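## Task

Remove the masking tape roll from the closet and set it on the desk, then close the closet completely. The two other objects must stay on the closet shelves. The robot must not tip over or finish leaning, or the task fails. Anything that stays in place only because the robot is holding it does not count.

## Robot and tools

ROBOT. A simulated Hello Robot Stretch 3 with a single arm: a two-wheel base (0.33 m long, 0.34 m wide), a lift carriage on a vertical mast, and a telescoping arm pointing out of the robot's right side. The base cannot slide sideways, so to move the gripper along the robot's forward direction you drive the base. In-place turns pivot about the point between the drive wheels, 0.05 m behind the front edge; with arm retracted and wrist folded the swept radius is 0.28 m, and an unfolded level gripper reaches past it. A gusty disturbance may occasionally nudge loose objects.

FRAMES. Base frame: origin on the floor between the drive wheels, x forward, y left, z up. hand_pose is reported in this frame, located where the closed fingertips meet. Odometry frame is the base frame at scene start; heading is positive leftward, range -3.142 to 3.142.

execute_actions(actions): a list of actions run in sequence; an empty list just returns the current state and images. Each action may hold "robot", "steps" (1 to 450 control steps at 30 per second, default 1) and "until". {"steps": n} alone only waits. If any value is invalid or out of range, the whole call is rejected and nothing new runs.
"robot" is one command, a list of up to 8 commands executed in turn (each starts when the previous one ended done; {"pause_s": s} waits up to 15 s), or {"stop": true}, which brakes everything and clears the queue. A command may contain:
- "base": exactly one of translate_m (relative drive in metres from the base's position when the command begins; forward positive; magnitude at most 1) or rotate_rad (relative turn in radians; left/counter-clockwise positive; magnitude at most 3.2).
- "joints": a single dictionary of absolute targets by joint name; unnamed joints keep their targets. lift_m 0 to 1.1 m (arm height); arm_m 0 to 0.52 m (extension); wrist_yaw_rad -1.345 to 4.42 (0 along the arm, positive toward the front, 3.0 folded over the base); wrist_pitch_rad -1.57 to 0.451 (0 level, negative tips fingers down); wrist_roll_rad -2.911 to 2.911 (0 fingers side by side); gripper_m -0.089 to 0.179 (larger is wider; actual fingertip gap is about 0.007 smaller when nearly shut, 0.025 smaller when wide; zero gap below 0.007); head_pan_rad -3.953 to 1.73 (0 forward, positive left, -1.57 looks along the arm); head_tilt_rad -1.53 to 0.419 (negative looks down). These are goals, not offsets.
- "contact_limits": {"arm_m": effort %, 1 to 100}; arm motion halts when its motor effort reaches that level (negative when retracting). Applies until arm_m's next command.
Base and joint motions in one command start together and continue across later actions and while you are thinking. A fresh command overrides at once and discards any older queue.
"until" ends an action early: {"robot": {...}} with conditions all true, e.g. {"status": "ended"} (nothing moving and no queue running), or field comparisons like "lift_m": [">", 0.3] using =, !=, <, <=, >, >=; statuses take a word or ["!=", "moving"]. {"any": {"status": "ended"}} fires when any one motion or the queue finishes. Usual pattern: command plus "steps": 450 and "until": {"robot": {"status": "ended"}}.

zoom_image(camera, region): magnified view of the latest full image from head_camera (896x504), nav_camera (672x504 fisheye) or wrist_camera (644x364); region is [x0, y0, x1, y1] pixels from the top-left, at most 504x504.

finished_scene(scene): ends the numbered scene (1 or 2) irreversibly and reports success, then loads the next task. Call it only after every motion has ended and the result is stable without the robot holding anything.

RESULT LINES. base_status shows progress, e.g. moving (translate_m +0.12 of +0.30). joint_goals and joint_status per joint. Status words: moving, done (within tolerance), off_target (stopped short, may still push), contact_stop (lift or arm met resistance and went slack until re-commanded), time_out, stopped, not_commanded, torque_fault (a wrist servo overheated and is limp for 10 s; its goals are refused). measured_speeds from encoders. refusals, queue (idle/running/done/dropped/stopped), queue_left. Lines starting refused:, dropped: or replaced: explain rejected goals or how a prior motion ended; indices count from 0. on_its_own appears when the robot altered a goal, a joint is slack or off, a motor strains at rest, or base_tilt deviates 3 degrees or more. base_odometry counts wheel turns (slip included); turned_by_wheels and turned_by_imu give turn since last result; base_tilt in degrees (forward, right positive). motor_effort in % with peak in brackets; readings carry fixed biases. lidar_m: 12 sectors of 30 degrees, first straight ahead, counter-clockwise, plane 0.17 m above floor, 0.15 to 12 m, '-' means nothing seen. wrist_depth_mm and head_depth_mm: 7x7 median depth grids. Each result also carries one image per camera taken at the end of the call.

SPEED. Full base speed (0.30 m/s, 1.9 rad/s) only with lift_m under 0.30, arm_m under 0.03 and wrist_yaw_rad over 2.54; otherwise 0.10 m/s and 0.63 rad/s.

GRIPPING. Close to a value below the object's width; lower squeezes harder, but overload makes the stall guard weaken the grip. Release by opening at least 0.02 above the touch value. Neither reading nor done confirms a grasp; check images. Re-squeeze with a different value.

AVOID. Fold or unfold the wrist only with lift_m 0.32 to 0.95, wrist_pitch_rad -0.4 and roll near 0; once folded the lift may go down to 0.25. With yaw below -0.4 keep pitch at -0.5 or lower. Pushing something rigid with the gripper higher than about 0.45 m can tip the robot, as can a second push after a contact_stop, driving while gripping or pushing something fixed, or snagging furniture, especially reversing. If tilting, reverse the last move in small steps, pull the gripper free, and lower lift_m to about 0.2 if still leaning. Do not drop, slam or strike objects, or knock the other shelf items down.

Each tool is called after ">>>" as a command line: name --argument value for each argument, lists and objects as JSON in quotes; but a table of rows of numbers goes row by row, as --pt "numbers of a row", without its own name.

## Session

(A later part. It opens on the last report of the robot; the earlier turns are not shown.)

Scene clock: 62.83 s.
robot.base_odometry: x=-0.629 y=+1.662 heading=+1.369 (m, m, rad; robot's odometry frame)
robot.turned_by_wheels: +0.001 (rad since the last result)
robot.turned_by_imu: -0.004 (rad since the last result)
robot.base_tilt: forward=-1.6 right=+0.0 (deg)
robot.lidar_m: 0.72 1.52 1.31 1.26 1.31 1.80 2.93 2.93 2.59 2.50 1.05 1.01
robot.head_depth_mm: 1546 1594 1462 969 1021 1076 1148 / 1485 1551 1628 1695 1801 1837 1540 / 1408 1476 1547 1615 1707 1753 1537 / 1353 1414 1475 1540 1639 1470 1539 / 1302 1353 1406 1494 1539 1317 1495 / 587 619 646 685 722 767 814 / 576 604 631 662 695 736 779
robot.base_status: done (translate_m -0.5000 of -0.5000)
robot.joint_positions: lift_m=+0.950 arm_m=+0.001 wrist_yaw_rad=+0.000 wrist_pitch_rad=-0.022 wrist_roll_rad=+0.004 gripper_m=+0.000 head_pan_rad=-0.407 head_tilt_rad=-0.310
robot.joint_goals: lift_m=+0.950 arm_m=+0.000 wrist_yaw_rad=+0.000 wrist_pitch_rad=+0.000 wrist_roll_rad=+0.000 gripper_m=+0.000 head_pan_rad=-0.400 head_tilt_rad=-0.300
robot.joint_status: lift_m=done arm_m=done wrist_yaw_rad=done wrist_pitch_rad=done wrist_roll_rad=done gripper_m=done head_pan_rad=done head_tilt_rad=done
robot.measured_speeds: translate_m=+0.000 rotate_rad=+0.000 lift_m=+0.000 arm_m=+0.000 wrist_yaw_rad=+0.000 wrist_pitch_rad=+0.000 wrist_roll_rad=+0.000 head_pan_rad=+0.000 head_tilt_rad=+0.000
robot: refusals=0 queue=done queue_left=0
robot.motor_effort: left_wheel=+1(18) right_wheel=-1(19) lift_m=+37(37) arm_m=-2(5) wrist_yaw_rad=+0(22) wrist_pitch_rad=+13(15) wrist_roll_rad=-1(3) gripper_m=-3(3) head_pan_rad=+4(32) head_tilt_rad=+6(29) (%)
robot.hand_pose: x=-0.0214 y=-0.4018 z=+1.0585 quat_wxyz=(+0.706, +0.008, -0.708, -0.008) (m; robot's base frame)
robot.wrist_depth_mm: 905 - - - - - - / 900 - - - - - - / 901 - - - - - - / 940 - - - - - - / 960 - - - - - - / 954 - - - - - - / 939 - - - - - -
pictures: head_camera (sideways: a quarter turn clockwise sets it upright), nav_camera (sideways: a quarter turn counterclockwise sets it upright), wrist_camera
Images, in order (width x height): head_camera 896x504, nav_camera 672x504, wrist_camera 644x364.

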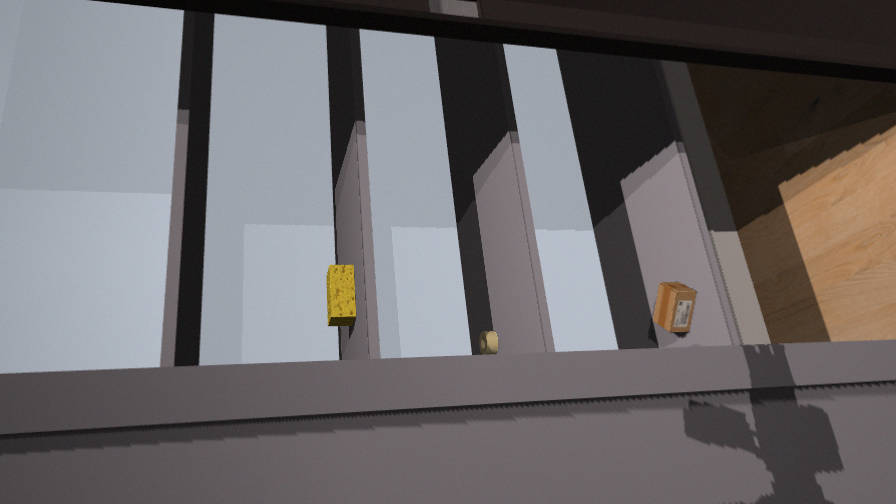

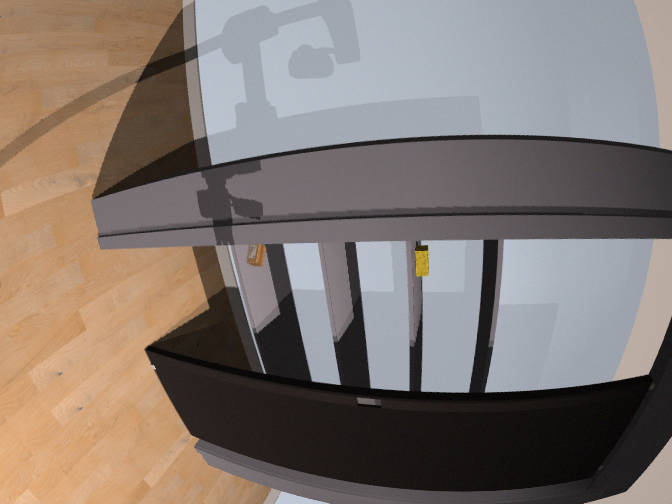

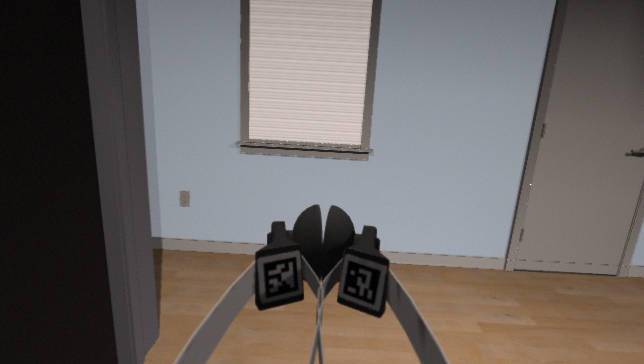

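>>> execute_actions --actions '[{"robot":{"base":{"translate_m":0.41},"joints":{"wrist_yaw_rad":3.0,"wrist_pitch_rad":-0.4,"lift_m":0.7,"gripper_m":0.15}},"steps":300,"until":{"robot":{"status":"ended"}}},{"robot":{"base":{"rotate_rad":1.606},"joints":{"head_pan_rad":-1.57,"head_tilt_rad":-0.5}},"steps":300,"until":{"robot":{"status":"ended"}}},{"robot":{"base":{"translate_m":-0.31}},"steps":300,"until":{"robot":{"status":"ended"}}},{"robot":{"joints":{"wrist_yaw_rad":0}},"steps":300,"until":{"robot":{"status":"ended"}}},{"robot":{"joints":{"wrist_pitch_rad":0,"arm_m":0.1}},"steps":300,"until":{"robot":{"status":"ended"}}}]'

Scene clock: 82.97 s.
robot.base_odometry: x=-0.241 y=+2.012 heading=+2.976 (m, m, rad; robot's odometry frame)
robot.turned_by_wheels: +1.607 (rad since the last result)
robot.turned_by_imu: +1.780 (rad since the last result)
robot.base_tilt: forward=-1.6 right=-0.1 (deg)
robot.lidar_m: 1.54 1.74 2.86 3.27 2.65 2.23 0.71 0.52 1.05 0.31 0.35 1.55
robot.head_depth_mm: 828 892 708 1016 770 1048 932 / 846 912 798 1027 802 1045 933 / 863 921 794 1022 836 1049 1288 / 324 340 363 402 450 511 581 / - - - 298 331 373 421 / - - 284 306 345 397 461 / - - 298 330 369 421 482
robot.base_status: done (translate_m -0.3100 of -0.3100)
robot.joint_positions: lift_m=+0.700 arm_m=+0.099 wrist_yaw_rad=+1.384 wrist_pitch_rad=-0.030 wrist_roll_rad=+0.004 gripper_m=+0.150 head_pan_rad=-1.564 head_tilt_rad=-0.496
robot.joint_goals: lift_m=+0.700 arm_m=+0.100 wrist_yaw_rad=+1.200 wrist_pitch_rad=+0.000 wrist_roll_rad=+0.000 gripper_m=+0.150 head_pan_rad=-1.570 head_tilt_rad=-0.500
robot.joint_status: lift_m=done arm_m=done wrist_yaw_rad=off_target wrist_pitch_rad=done wrist_roll_rad=done gripper_m=done head_pan_rad=done head_tilt_rad=done
robot.measured_speeds: translate_m=+0.000 rotate_rad=-0.001 lift_m=+0.000 arm_m=+0.000 wrist_yaw_rad=+0.000 wrist_pitch_rad=+0.000 wrist_roll_rad=+0.000 head_pan_rad=+0.000 head_tilt_rad=+0.000
robot: refusals=0 queue=done queue_left=0
robot.on_its_own: wrist_yaw_rad is held at +1.200, not at your +0.000, by its stall guard, which is still easing
robot.motor_effort: left_wheel=+17(36) right_wheel=-10(46) lift_m=+20(37) arm_m=+9(9) wrist_yaw_rad=-100(100) wrist_pitch_rad=+18(58) wrist_roll_rad=-1(7) gripper_m=+21(83) head_pan_rad=-3(44) head_tilt_rad=-2(23) (%)
robot.hand_pose: x=+0.2296 y=-0.2914 z=+0.8072 quat_wxyz=(+0.550, +0.460, -0.538, +0.442) (m; robot's base frame)
robot.wrist_depth_mm: - - - - - 144 91 / - - - - - 141 90 / - - - - - 138 89 / - - - - - 136 87 / - - - - - 132 87 / - - - - - 121 85 / - - - - - 137 84
pictures: head_camera (sideways: a quarter turn clockwise sets it upright), nav_camera (sideways: a quarter turn counterclockwise sets it upright), wrist_camera
Images, in order (width x height): head_camera 896x504, nav_camera 672x504, wrist_camera 644x364.

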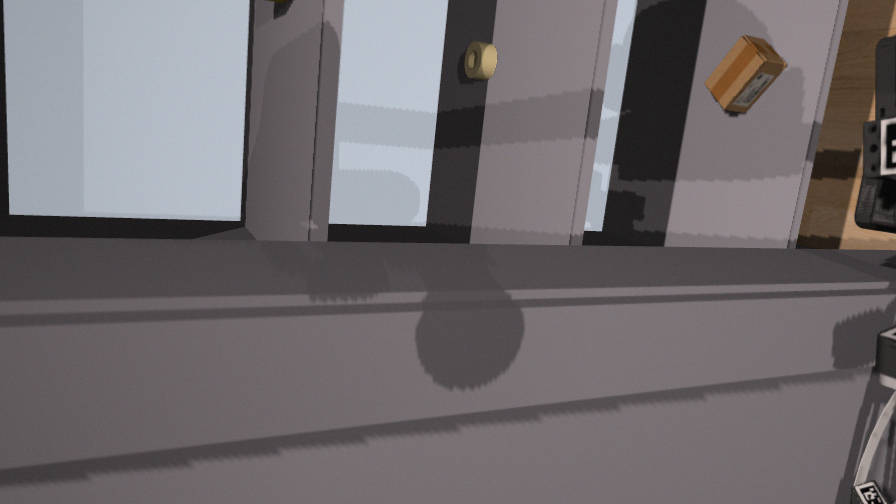

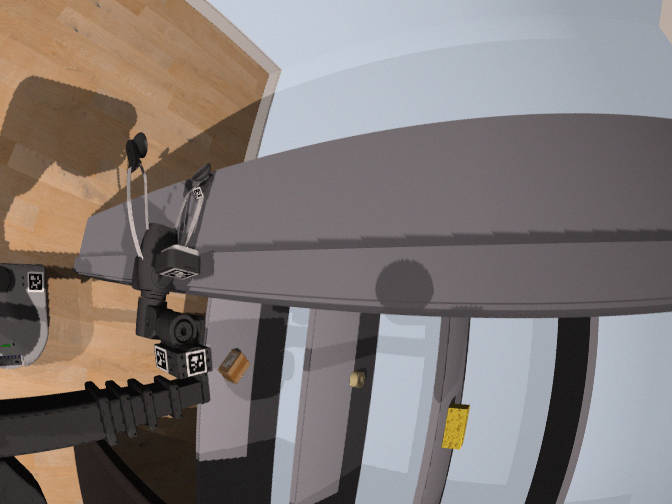

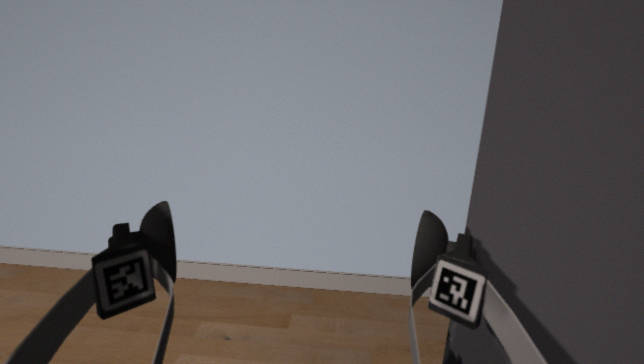

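>>> execute_actions --actions '[{"robot":{"joints":{"wrist_yaw_rad":1.7,"arm_m":0}},"steps":200,"until":{"robot":{"status":"ended"}}},{"robot":{"base":{"rotate_rad":-0.17}},"steps":300,"until":{"robot":{"status":"ended"}}},{"robot":{"base":{"translate_m":-0.25}},"steps":300,"until":{"robot":{"status":"ended"}}},{"robot":{"joints":{"wrist_yaw_rad":0}},"steps":300,"until":{"robot":{"status":"ended"}}}]'

Scene clock: 92.47 s.
robot.base_odometry: x=-0.005 y=+1.929 heading=+2.805 (m, m, rad; robot's odometry frame)
robot.turned_by_wheels: -0.171 (rad since the last result)
robot.turned_by_imu: -0.174 (rad since the last result)
robot.base_tilt: forward=-1.6 right=-0.1 (deg)
robot.lidar_m: 1.79 1.88 2.66 3.73 2.65 2.02 1.00 0.42 0.35 1.03 0.46 0.45
robot.head_depth_mm: 838 905 706 1026 801 1048 933 / 842 909 794 1024 799 1048 1228 / 848 909 791 1024 796 1044 1232 / 850 911 788 1021 798 1042 1250 / 852 912 685 1020 837 980 1258 / 858 917 782 1015 829 1043 1253 / 863 923 776 1012 830 1041 1133
robot.base_status: done (translate_m -0.2500 of -0.2500)
robot.joint_positions: lift_m=+0.700 arm_m=+0.001 wrist_yaw_rad=+0.002 wrist_pitch_rad=-0.024 wrist_roll_rad=+0.004 gripper_m=+0.150 head_pan_rad=-1.564 head_tilt_rad=-0.496
robot.joint_goals: lift_m=+0.700 arm_m=+0.000 wrist_yaw_rad=+0.000 wrist_pitch_rad=+0.000 wrist_roll_rad=+0.000 gripper_m=+0.150 head_pan_rad=-1.570 head_tilt_rad=-0.500
robot.joint_status: lift_m=done arm_m=done wrist_yaw_rad=done wrist_pitch_rad=done wrist_roll_rad=done gripper_m=done head_pan_rad=done head_tilt_rad=done
robot.measured_speeds: translate_m=+0.000 rotate_rad=+0.000 lift_m=+0.000 arm_m=+0.000 wrist_yaw_rad=+0.000 wrist_pitch_rad=+0.000 wrist_roll_rad=+0.000 head_pan_rad=+0.000 head_tilt_rad=+0.000
robot: refusals=0 queue=done queue_left=0
robot.motor_effort: left_wheel=+3(16) right_wheel=-2(11) lift_m=+21(21) arm_m=-2(13) wrist_yaw_rad=-2(100) wrist_pitch_rad=+14(18) wrist_roll_rad=-2(2) gripper_m=+0(21) head_pan_rad=-4(3) head_tilt_rad=-2(2) (%)
robot.hand_pose: x=-0.0209 y=-0.4018 z=+0.8087 quat_wxyz=(+0.706, +0.010, -0.708, -0.008) (m; robot's base frame)
robot.wrist_depth_mm: 495 713 729 720 727 718 703 / 500 727 765 753 738 727 712 / 467 612 501 626 511 666 740 / 515 745 838 817 784 806 766 / 524 696 865 877 807 799 793 / 518 703 757 778 805 - 839 / 534 570 557 603 625 607 643
pictures: head_camera (sideways: a quarter turn clockwise sets it upright), nav_camera (sideways: a quarter turn counterclockwise sets it upright), wrist_camera
Images, in order (width x height): head_camera 896x504, nav_camera 672x504, wrist_camera 644x364.

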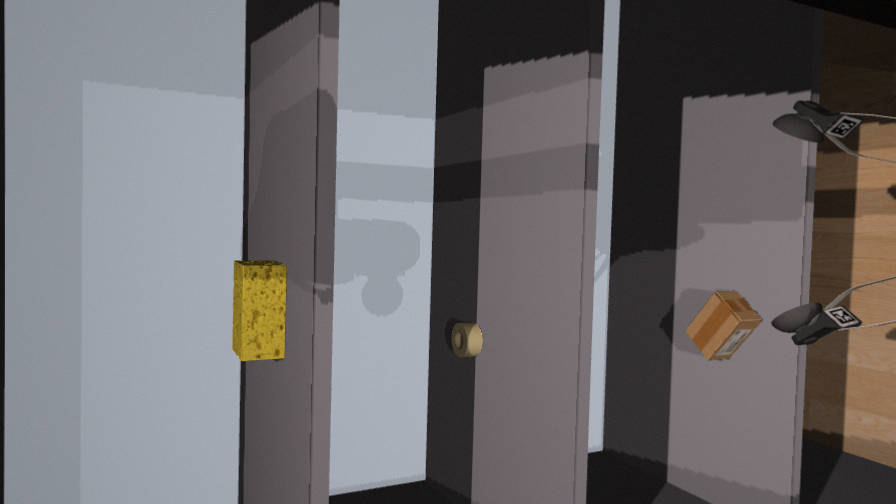

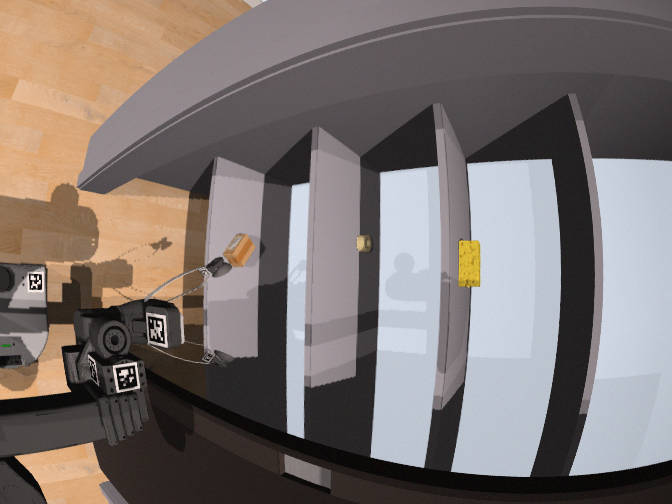

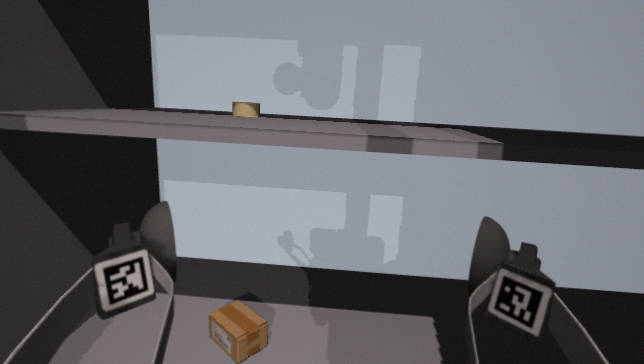

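>>> execute_actions --actions '[{"robot":[{"joints":{"wrist_pitch_rad":-1.5,"lift_m":0.77}},{"base":{"rotate_rad":-0.5}},{"base":{"translate_m":0.18}},{"base":{"rotate_rad":0.5}},{"joints":{"wrist_pitch_rad":0}},{"joints":{"arm_m":0.3}}],"steps":450,"until":{"robot":{"status":"ended"}}}]'

Scene clock: 107.17 s.
robot.base_odometry: x=-0.126 y=+2.063 heading=+2.805 (m, m, rad; robot's odometry frame)
robot.turned_by_wheels: +0.000 (rad since the last result)
robot.turned_by_imu: -0.003 (rad since the last result)
robot.base_tilt: forward=-1.7 right=-0.1 (deg)
robot.lidar_m: 1.63 1.71 2.43 3.35 2.86 2.20 0.79 0.40 0.98 0.90 0.27 0.30
robot.head_depth_mm: 771 835 633 971 736 1031 - / 774 838 591 967 767 - 883 / 777 842 594 968 - 984 874 / 782 846 628 974 747 1012 881 / 785 849 625 977 733 1041 899 / 788 844 624 929 730 979 899 / 684 692 622 713 683 736 745
robot.base_status: done (rotate_rad +0.4999 of +0.5000)
robot.joint_positions: lift_m=+0.770 arm_m=+0.300 wrist_yaw_rad=+0.000 wrist_pitch_rad=-0.023 wrist_roll_rad=+0.004 gripper_m=+0.150 head_pan_rad=-1.564 head_tilt_rad=-0.496
robot.joint_goals: lift_m=+0.770 arm_m=+0.300 wrist_yaw_rad=+0.000 wrist_pitch_rad=+0.000 wrist_roll_rad=+0.000 gripper_m=+0.150 head_pan_rad=-1.570 head_tilt_rad=-0.500
robot.joint_status: lift_m=done arm_m=done wrist_yaw_rad=done wrist_pitch_rad=done wrist_roll_rad=done gripper_m=done head_pan_rad=done head_tilt_rad=done
robot.measured_speeds: translate_m=+0.000 rotate_rad=+0.000 lift_m=+0.000 arm_m=+0.000 wrist_yaw_rad=+0.000 wrist_pitch_rad=+0.000 wrist_roll_rad=+0.000 head_pan_rad=+0.000 head_tilt_rad=+0.000
robot: refusals=0 queue=done queue_left=0
robot.motor_effort: left_wheel=-4(11) right_wheel=+2(5) lift_m=+38(41) arm_m=+3(2) wrist_yaw_rad=-1(3) wrist_pitch_rad=+14(15) wrist_roll_rad=-1(2) gripper_m=+0(0) head_pan_rad=-4(3) head_tilt_rad=-1(2) (%)
robot.hand_pose: x=-0.0213 y=-0.7003 z=+0.8782 quat_wxyz=(+0.706, +0.009, -0.708, -0.008) (m; robot's base frame)
robot.wrist_depth_mm: 311 394 388 382 381 369 362 / 315 403 404 395 380 385 374 / 316 417 423 411 400 395 387 / 306 383 413 415 413 403 404 / 237 262 254 238 278 312 298 / 183 171 184 189 195 - 206 / 133 140 145 148 150 148 158
pictures: head_camera (sideways: a quarter turn clockwise sets it upright), nav_camera (sideways: a quarter turn counterclockwise sets it upright), wrist_camera
Images, in order (width x height): head_camera 896x504, nav_camera 672x504, wrist_camera 644x364.

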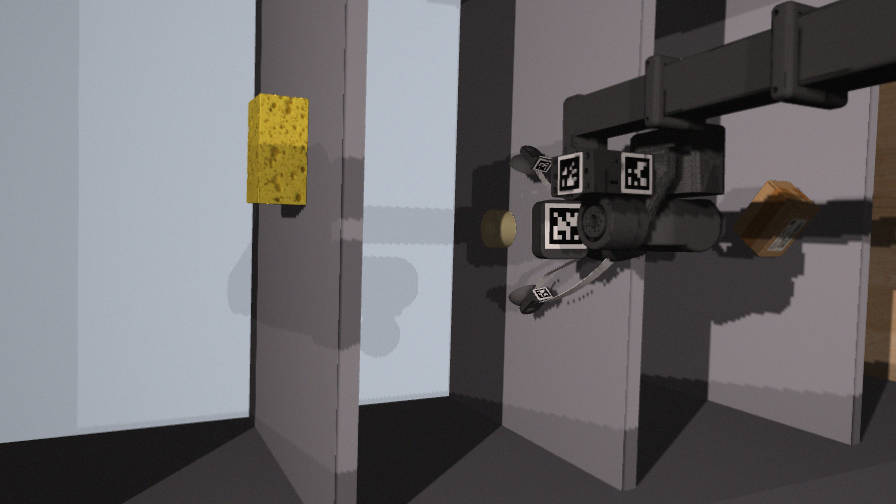

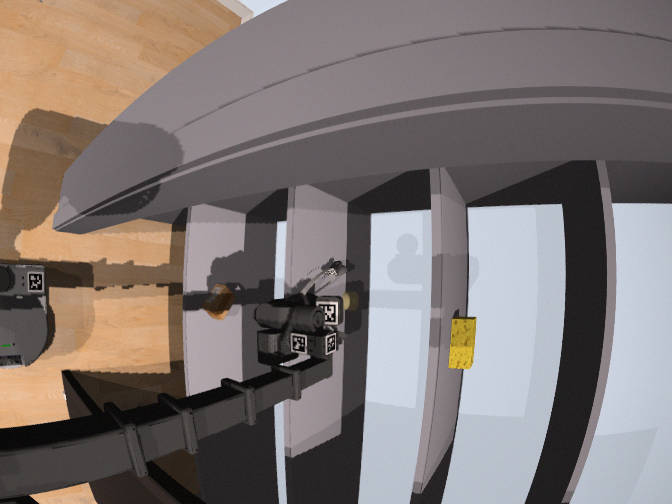

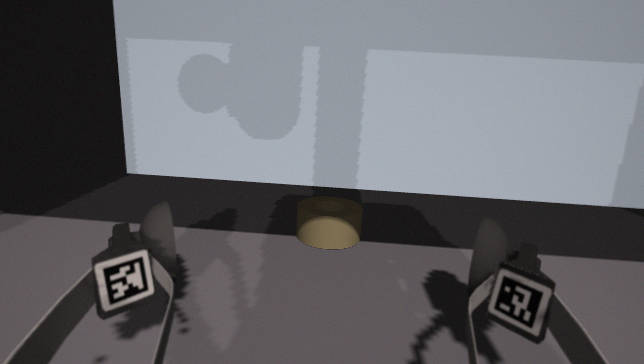

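>>> execute_actions --actions '[{"robot":[{"joints":{"lift_m":0.732}},{"joints":{"arm_m":0.46}}],"steps":450,"until":{"robot":{"status":"ended"}}}]'

Scene clock: 108.23 s.
robot.base_odometry: x=-0.126 y=+2.063 heading=+2.806 (m, m, rad; robot's odometry frame)
robot.turned_by_wheels: +0.000 (rad since the last result)
robot.turned_by_imu: +0.000 (rad since the last result)
robot.base_tilt: forward=-1.7 right=-0.2 (deg)
robot.lidar_m: 1.63 1.71 2.43 3.35 2.86 2.19 0.78 0.40 0.98 0.91 0.27 0.30
robot.head_depth_mm: 773 836 640 970 739 1017 908 / 778 841 594 976 767 - 883 / 780 846 595 974 799 - 876 / 786 850 636 974 798 1011 880 / 791 855 633 981 719 1047 906 / 792 846 631 933 735 984 905 / 687 696 629 717 685 736 749
robot.base_status: done (rotate_rad +0.4999 of +0.5000)
robot.joint_positions: lift_m=+0.743 arm_m=+0.300 wrist_yaw_rad=+0.003 wrist_pitch_rad=+0.044 wrist_roll_rad=+0.005 gripper_m=+0.150 head_pan_rad=-1.564 head_tilt_rad=-0.496
robot.joint_goals: lift_m=+0.743 arm_m=+0.300 wrist_yaw_rad=+0.000 wrist_pitch_rad=+0.000 wrist_roll_rad=+0.000 gripper_m=+0.150 head_pan_rad=-1.570 head_tilt_rad=-0.500
robot.joint_status: lift_m=contact_stop arm_m=done wrist_yaw_rad=done wrist_pitch_rad=done wrist_roll_rad=done gripper_m=done head_pan_rad=done head_tilt_rad=done
robot.measured_speeds: translate_m=+0.000 rotate_rad=+0.000 lift_m=-0.002 arm_m=+0.000 wrist_yaw_rad=+0.050 wrist_pitch_rad=+0.144 wrist_roll_rad=+0.000 head_pan_rad=+0.000 head_tilt_rad=+0.000
robot: refusals=0 queue=dropped queue_left=0
robot.on_its_own: lift_m is slack since a contact_stop, until your next command for it (your +0.732 is given up)
robot.motor_effort: left_wheel=-4(3) right_wheel=+0(1) lift_m=+14(38) arm_m=+3(4) wrist_yaw_rad=-4(3) wrist_pitch_rad=-33(39) wrist_roll_rad=-2(5) gripper_m=+0(1) head_pan_rad=-3(3) head_tilt_rad=-2(2) (%)
robot.hand_pose: x=-0.0207 y=-0.7017 z=+0.8684 quat_wxyz=(+0.705, -0.014, -0.709, +0.016) (m; robot's base frame)
robot.wrist_depth_mm: 307 402 395 399 386 373 376 / 311 409 408 402 395 389 379 / 315 422 417 418 406 397 390 / 318 389 425 432 410 408 403 / 235 265 258 238 279 327 312 / 174 161 175 182 186 - 198 / 122 130 133 136 139 135 146
pictures: head_camera (sideways: a quarter turn clockwise sets it upright), nav_camera (sideways: a quarter turn counterclockwise sets it upright), wrist_camera
dropped: robot: command 0 of its queue: lift_m: contact_stop
Images, in order (width x height): head_camera 896x504, nav_camera 672x504, wrist_camera 644x364.

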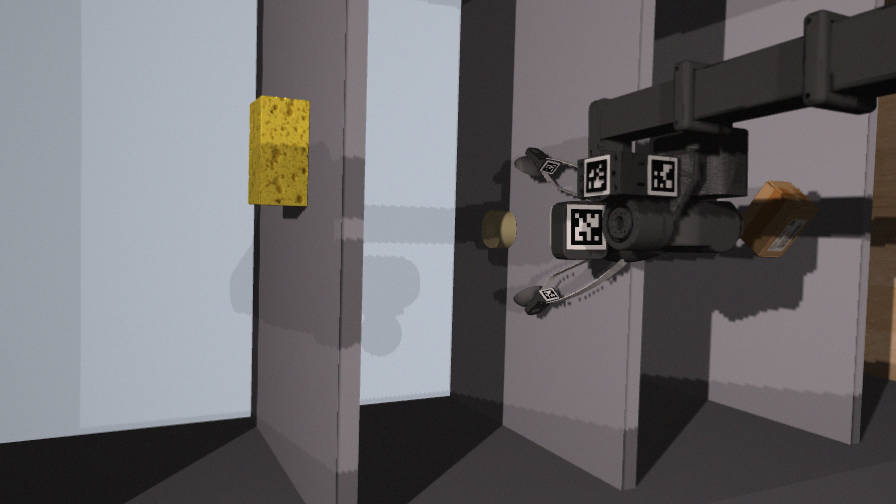

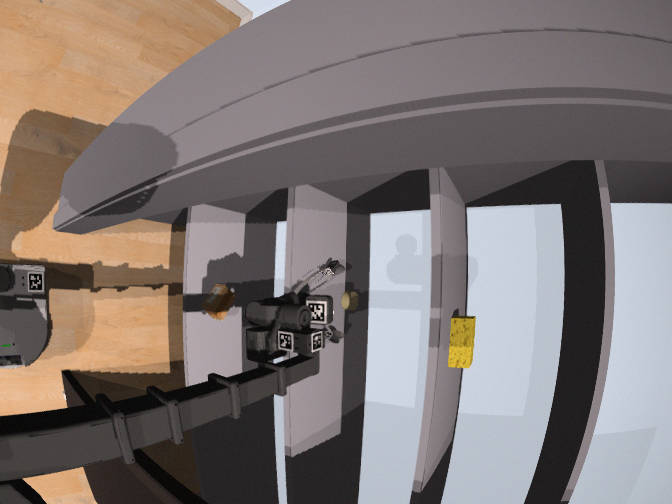

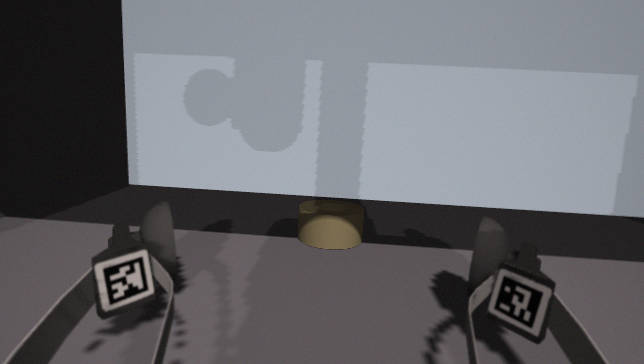

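>>> execute_actions --actions '[{"robot":[{"joints":{"lift_m":0.78,"wrist_pitch_rad":-0.15}},{"joints":{"arm_m":0.46}}],"steps":450,"until":{"robot":{"status":"ended"}}}]'

Scene clock: 112.10 s.
robot.base_odometry: x=-0.126 y=+2.063 heading=+2.806 (m, m, rad; robot's odometry frame)
robot.turned_by_wheels: +0.000 (rad since the last result)
robot.turned_by_imu: -0.014 (rad since the last result)
robot.base_tilt: forward=-1.7 right=-0.2 (deg)
robot.lidar_m: 1.63 1.71 2.39 3.34 2.91 2.20 0.82 0.40 0.98 0.95 0.27 0.30
robot.head_depth_mm: 774 838 633 971 737 1031 - / 779 839 593 970 766 1000 884 / 779 843 596 982 680 1047 879 / 783 848 629 984 704 1040 873 / 785 852 626 978 732 1044 899 / 787 855 624 965 731 1011 902 / 719 727 620 744 701 763 774
robot.base_status: done (rotate_rad +0.5000 of +0.5000)
robot.joint_positions: lift_m=+0.781 arm_m=+0.459 wrist_yaw_rad=+0.001 wrist_pitch_rad=-0.100 wrist_roll_rad=+0.011 gripper_m=+0.150 head_pan_rad=-1.564 head_tilt_rad=-0.497
robot.joint_goals: lift_m=+0.780 arm_m=+0.460 wrist_yaw_rad=+0.000 wrist_pitch_rad=-0.150 wrist_roll_rad=+0.000 gripper_m=+0.150 head_pan_rad=-1.570 head_tilt_rad=-0.500
robot.joint_status: lift_m=done arm_m=done wrist_yaw_rad=done wrist_pitch_rad=done wrist_roll_rad=done gripper_m=done head_pan_rad=done head_tilt_rad=done
robot.measured_speeds: translate_m=+0.000 rotate_rad=+0.000 lift_m=+0.000 arm_m=+0.000 wrist_yaw_rad=+0.000 wrist_pitch_rad=+0.000 wrist_roll_rad=+0.000 head_pan_rad=+0.000 head_tilt_rad=+0.000
robot: refusals=0 queue=done queue_left=0
robot.on_its_own: wrist_pitch_rad is at rest, and its effort (-29) is outside its rest range (-20 to +32)
robot.motor_effort: left_wheel=-1(15) right_wheel=+0(8) lift_m=+15(38) arm_m=+5(16) wrist_yaw_rad=-1(3) wrist_pitch_rad=-29(65) wrist_roll_rad=-4(5) gripper_m=+0(2) head_pan_rad=-3(3) head_tilt_rad=-2(2) (%)
robot.hand_pose: x=-0.0211 y=-0.8570 z=+0.8696 quat_wxyz=(+0.703, +0.036, -0.710, -0.035) (m; robot's base frame)
robot.wrist_depth_mm: 237 234 230 228 227 221 219 / 249 249 243 240 235 231 228 / 260 259 255 250 248 244 239 / 272 269 265 263 259 253 250 / 221 241 231 240 247 261 258 / 178 166 175 181 184 - 190 / 133 140 119 116 147 144 152
pictures: head_camera (sideways: a quarter turn clockwise sets it upright), nav_camera (sideways: a quarter turn counterclockwise sets it upright), wrist_camera
Images, in order (width x height): head_camera 896x504, nav_camera 672x504, wrist_camera 644x364.

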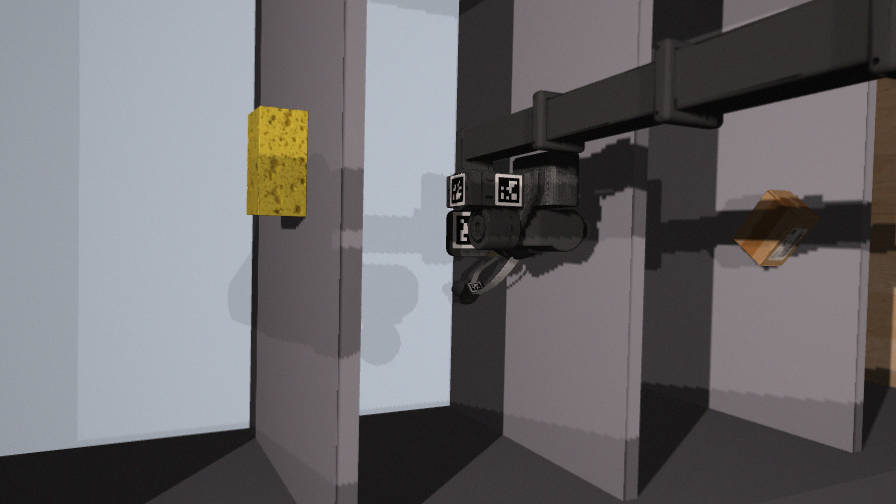

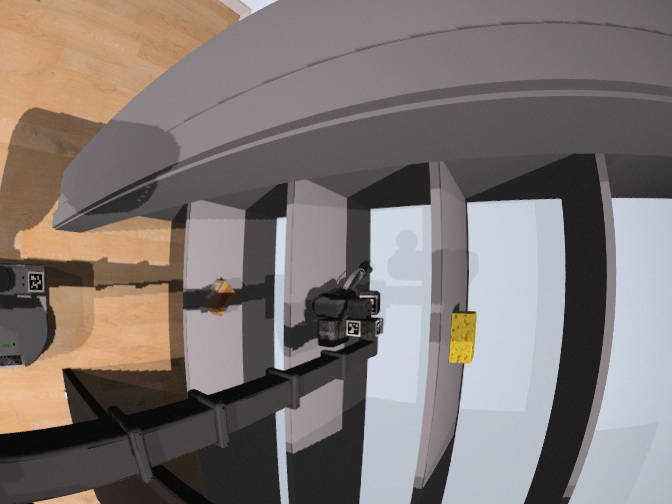

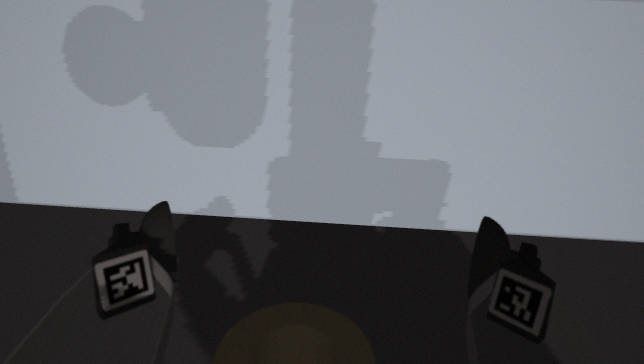

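>>> execute_actions --actions '[{"robot":[{"joints":{"arm_m":0.41,"wrist_pitch_rad":-0.09}},{"joints":{"gripper_m":0.0}},{"joints":{"lift_m":0.80}}],"steps":450,"until":{"robot":{"status":"ended"}}}]'

Scene clock: 119.40 s.
robot.base_odometry: x=-0.126 y=+2.063 heading=+2.806 (m, m, rad; robot's odometry frame)
robot.turned_by_wheels: +0.000 (rad since the last result)
robot.turned_by_imu: -0.002 (rad since the last result)
robot.base_tilt: forward=-1.5 right=-0.1 (deg)
robot.lidar_m: 1.63 1.71 2.39 3.35 2.91 2.19 0.82 0.39 0.98 0.95 0.27 0.30
robot.head_depth_mm: 774 835 632 968 735 1033 - / 775 841 592 976 - 1015 880 / 780 832 594 989 677 1043 876 / 781 848 625 988 703 1040 872 / 784 847 623 975 729 1041 901 / 788 853 621 960 730 1011 899 / 718 728 619 740 701 762 773
robot.base_status: done (rotate_rad +0.5000 of +0.5000)
robot.joint_positions: lift_m=+0.800 arm_m=+0.410 wrist_yaw_rad=+0.001 wrist_pitch_rad=-0.111 wrist_roll_rad=+0.005 gripper_m=+0.001 head_pan_rad=-1.564 head_tilt_rad=-0.497
robot.joint_goals: lift_m=+0.800 arm_m=+0.410 wrist_yaw_rad=+0.000 wrist_pitch_rad=-0.090 wrist_roll_rad=+0.000 gripper_m=+0.000 head_pan_rad=-1.570 head_tilt_rad=-0.500
robot.joint_status: lift_m=done arm_m=done wrist_yaw_rad=done wrist_pitch_rad=done wrist_roll_rad=done gripper_m=done head_pan_rad=done head_tilt_rad=done
robot.measured_speeds: translate_m=+0.000 rotate_rad=+0.000 lift_m=+0.000 arm_m=+0.000 wrist_yaw_rad=+0.000 wrist_pitch_rad=+0.000 wrist_roll_rad=+0.000 head_pan_rad=+0.000 head_tilt_rad=+0.000
robot: refusals=0 queue=done queue_left=0
robot.motor_effort: left_wheel=+0(1) right_wheel=+0(0) lift_m=+38(39) arm_m=-2(7) wrist_yaw_rad=-1(1) wrist_pitch_rad=+12(29) wrist_roll_rad=-2(4) gripper_m=-19(94) head_pan_rad=-3(3) head_tilt_rad=-1(1) (%)
robot.hand_pose: x=-0.0213 y=-0.8073 z=+0.8860 quat_wxyz=(+0.705, +0.040, -0.707, -0.039) (m; robot's base frame)
robot.wrist_depth_mm: 283 277 275 271 268 263 259 / 293 295 287 286 282 275 272 / 311 307 307 300 297 289 283 / 321 322 321 316 310 305 302 / 241 245 269 265 287 282 291 / 187 191 179 155 - 208 214 / 152 154 156 126 158 167 169
pictures: head_camera (sideways: a quarter turn clockwise sets it upright), nav_camera (sideways: a quarter turn counterclockwise sets it upright), wrist_camera
Images, in order (width x height): head_camera 896x504, nav_camera 672x504, wrist_camera 644x364.

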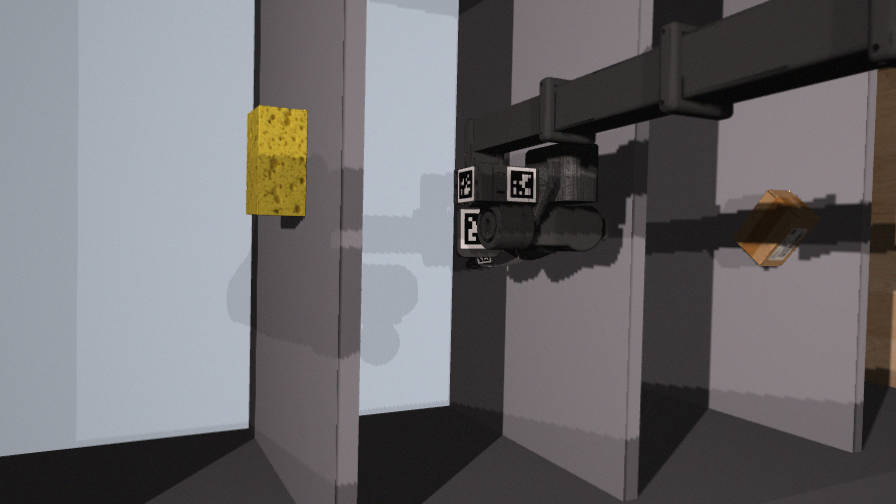

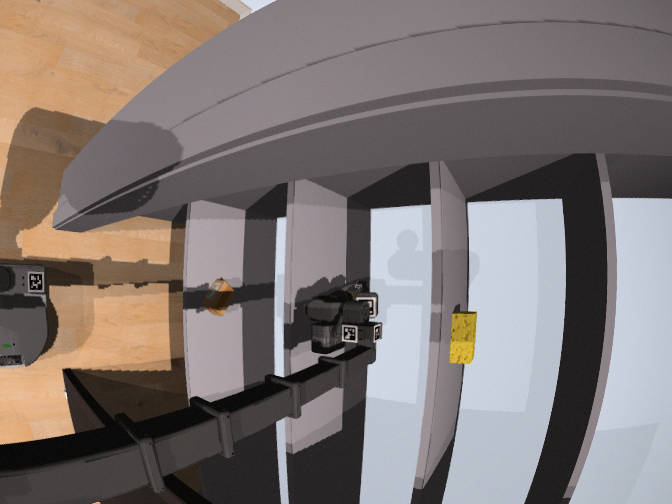

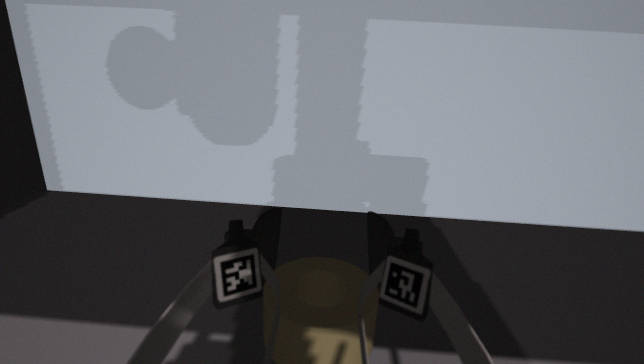

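>>> execute_actions --actions '[{"robot":[{"joints":{"arm_m":0.0,"head_pan_rad":0,"head_tilt_rad":-0.4}},{"joints":{"wrist_pitch_rad":-1.3}},{"base":{"rotate_rad":0.5}},{"base":{"translate_m":0.4}},{"base":{"rotate_rad":1.1},"joints":{"wrist_pitch_rad":-0.4,"wrist_yaw_rad":3.0}},{"joints":{"lift_m":0.28}},{"base":{"translate_m":1.0}}],"steps":450,"until":{"robot":{"status":"ended"}}},{"steps":450,"until":{"robot":{"status":"ended"}}}]'

Scene clock: 147.00 s.
robot.base_odometry: x=-0.823 y=+1.045 heading=-1.878 (m, m, rad; robot's odometry frame)
robot.turned_by_wheels: +1.600 (rad since the last result)
robot.turned_by_imu: +1.594 (rad since the last result)
robot.base_tilt: forward=-1.7 right=+0.0 (deg)
robot.lidar_m: 2.23 2.76 2.47 2.42 1.91 1.55 1.40 1.80 1.38 1.35 1.42 2.03
robot.head_depth_mm: 2180 2322 2485 2685 2352 1761 1413 / 2212 2341 2506 2707 2326 1766 1406 / 2199 2345 2512 2723 2330 1754 1405 / 2203 2351 2535 2724 2332 1755 1413 / 2231 2353 2553 2723 2314 1755 1401 / 2250 2375 2519 2733 2324 1752 1408 / 2232 2397 2518 2777 2318 1755 1408
robot.base_status: done (translate_m +1.0000 of +1.0000)
robot.joint_positions: lift_m=+0.280 arm_m=+0.001 wrist_yaw_rad=+2.999 wrist_pitch_rad=-0.422 wrist_roll_rad=+0.004 gripper_m=+0.001 head_pan_rad=-0.007 head_tilt_rad=-0.408
robot.joint_goals: lift_m=+0.280 arm_m=+0.000 wrist_yaw_rad=+3.000 wrist_pitch_rad=-0.400 wrist_roll_rad=+0.000 gripper_m=+0.000 head_pan_rad=+0.000 head_tilt_rad=-0.400
robot.joint_status: lift_m=done arm_m=done wrist_yaw_rad=done wrist_pitch_rad=done wrist_roll_rad=done gripper_m=done head_pan_rad=done head_tilt_rad=done
robot.measured_speeds: translate_m=+0.000 rotate_rad=+0.000 lift_m=+0.000 arm_m=+0.000 wrist_yaw_rad=+0.000 wrist_pitch_rad=+0.000 wrist_roll_rad=+0.000 head_pan_rad=+0.000 head_tilt_rad=+0.000
robot: refusals=0 queue=done queue_left=0
robot.motor_effort: left_wheel=-4(9) right_wheel=+2(5) lift_m=+16(36) arm_m=-2(5) wrist_yaw_rad=+1(0) wrist_pitch_rad=+13(13) wrist_roll_rad=-1(2) gripper_m=-19(20) head_pan_rad=+4(46) head_tilt_rad=+5(18) (%)
robot.hand_pose: x=+0.0106 y=+0.0755 z=+0.2922 quat_wxyz=(+0.198, +0.701, +0.098, +0.678) (m; robot's base frame)
robot.wrist_depth_mm: - - - - - - - / - - - - - - - / 836 842 890 893 912 943 945 / 657 670 693 711 720 732 744 / 549 554 - 586 604 582 604 / 479 503 - 156 - 502 512 / - - - 126 424 432 439
pictures: head_camera (sideways: a quarter turn clockwise sets it upright), nav_camera (sideways: a quarter turn counterclockwise sets it upright), wrist_camera
Images, in order (width x height): head_camera 896x504, nav_camera 672x504, wrist_camera 644x364.

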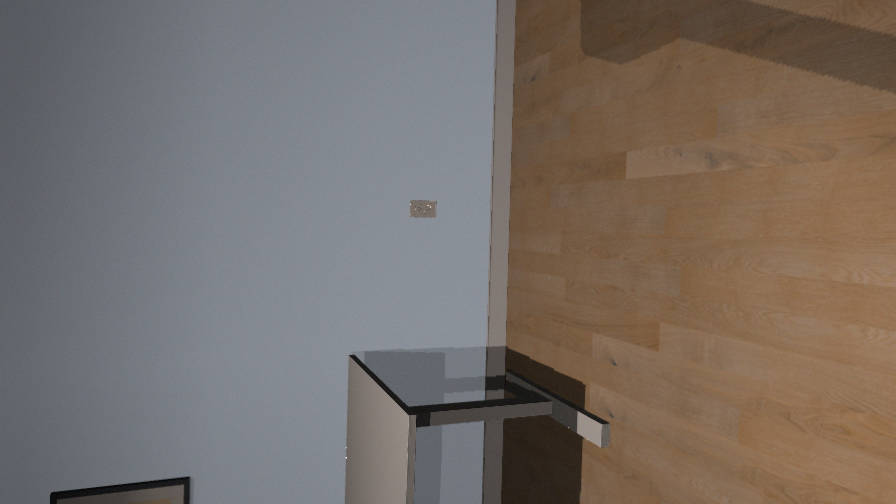

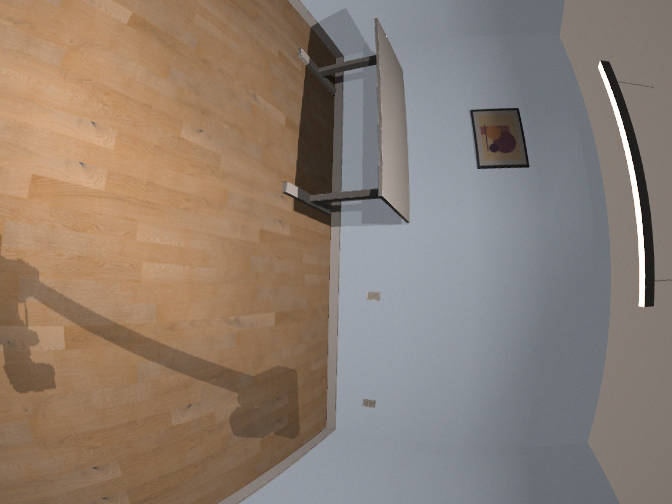

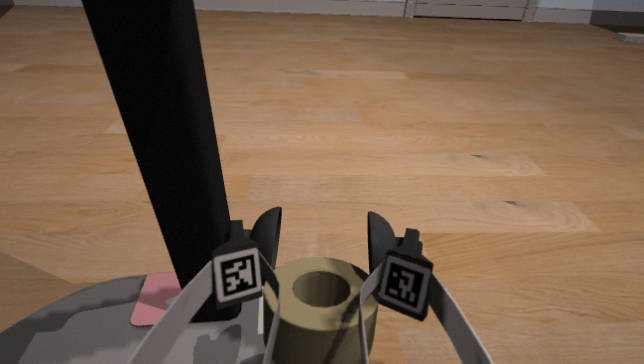

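>>> execute_actions --actions '[{"robot":[{"base":{"rotate_rad":0.605},"joints":{"head_pan_rad":-1.57,"head_tilt_rad":-0.6}},{"base":{"translate_m":0.8}},{"base":{"translate_m":0.78}},{"base":{"rotate_rad":0.966}},{"joints":{"lift_m":0.8}},{"joints":{"wrist_yaw_rad":0,"wrist_pitch_rad":0}}],"steps":450,"until":{"robot":{"status":"ended"}}},{"steps":450,"until":{"robot":{"status":"ended"}}}]'

Scene clock: 168.53 s.
robot.base_odometry: x=-0.359 y=-0.466 heading=-0.307 (m, m, rad; robot's odometry frame)
robot.turned_by_wheels: +1.571 (rad since the last result)
robot.turned_by_imu: +1.564 (rad since the last result)
robot.base_tilt: forward=-1.7 right=-0.1 (deg)
robot.lidar_m: 1.43 1.50 2.18 2.66 2.78 2.37 2.31 1.86 0.94 1.38 1.31 1.45
robot.head_depth_mm: 1119 1235 1346 1075 818 1439 1247 / 1129 1241 1354 1073 817 1363 1247 / 1132 1249 1355 1069 817 1439 - / 1143 1253 1374 1069 815 1409 - / 1150 1266 1379 1067 816 1472 1243 / 1154 1273 1372 1068 815 1482 1245 / 1163 1285 1383 1063 841 1475 1240
robot.base_status: done (rotate_rad +0.9659 of +0.9660)
robot.joint_positions: lift_m=+0.800 arm_m=+0.001 wrist_yaw_rad=+0.002 wrist_pitch_rad=-0.027 wrist_roll_rad=+0.004 gripper_m=+0.001 head_pan_rad=-1.563 head_tilt_rad=-0.593
robot.joint_goals: lift_m=+0.800 arm_m=+0.000 wrist_yaw_rad=+0.000 wrist_pitch_rad=+0.000 wrist_roll_rad=+0.000 gripper_m=+0.000 head_pan_rad=-1.570 head_tilt_rad=-0.600
robot.joint_status: lift_m=done arm_m=done wrist_yaw_rad=done wrist_pitch_rad=done wrist_roll_rad=done gripper_m=done head_pan_rad=done head_tilt_rad=done
robot.measured_speeds: translate_m=+0.000 rotate_rad=+0.000 lift_m=+0.000 arm_m=+0.000 wrist_yaw_rad=+0.000 wrist_pitch_rad=+0.000 wrist_roll_rad=+0.000 head_pan_rad=+0.000 head_tilt_rad=+0.000
robot: refusals=0 queue=done queue_left=0
robot.motor_effort: left_wheel=-4(12) right_wheel=+2(7) lift_m=+39(44) arm_m=-2(2) wrist_yaw_rad=-2(2) wrist_pitch_rad=+16(16) wrist_roll_rad=-1(2) gripper_m=-19(19) head_pan_rad=-4(45) head_tilt_rad=-4(25) (%)
robot.hand_pose: x=-0.0209 y=-0.4017 z=+0.9072 quat_wxyz=(+0.706, +0.011, -0.708, -0.009) (m; robot's base frame)
robot.wrist_depth_mm: - - - - - - - / - - - - - - - / - - - - - - - / 895 960 973 - - - - / 576 594 661 646 742 699 - / 428 442 405 156 - 491 545 / - - 386 126 365 382 383
pictures: head_camera (sideways: a quarter turn clockwise sets it upright), nav_camera (sideways: a quarter turn counterclockwise sets it upright), wrist_camera
Images, in order (width x height): head_camera 896x504, nav_camera 672x504, wrist_camera 644x364.

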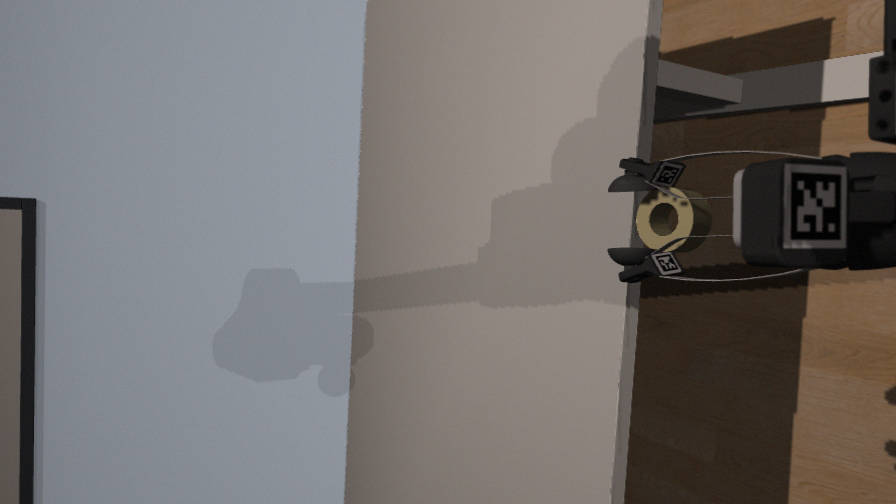

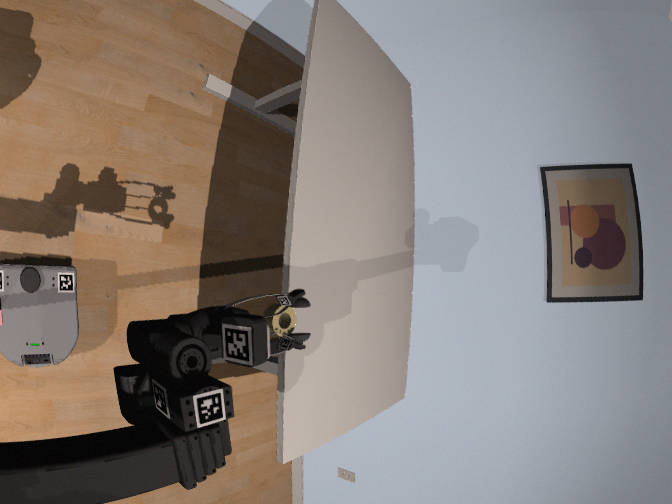

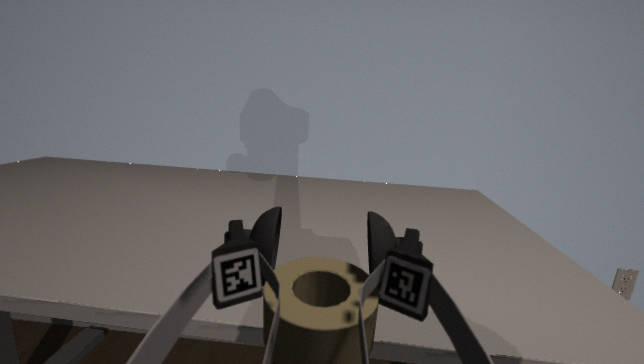

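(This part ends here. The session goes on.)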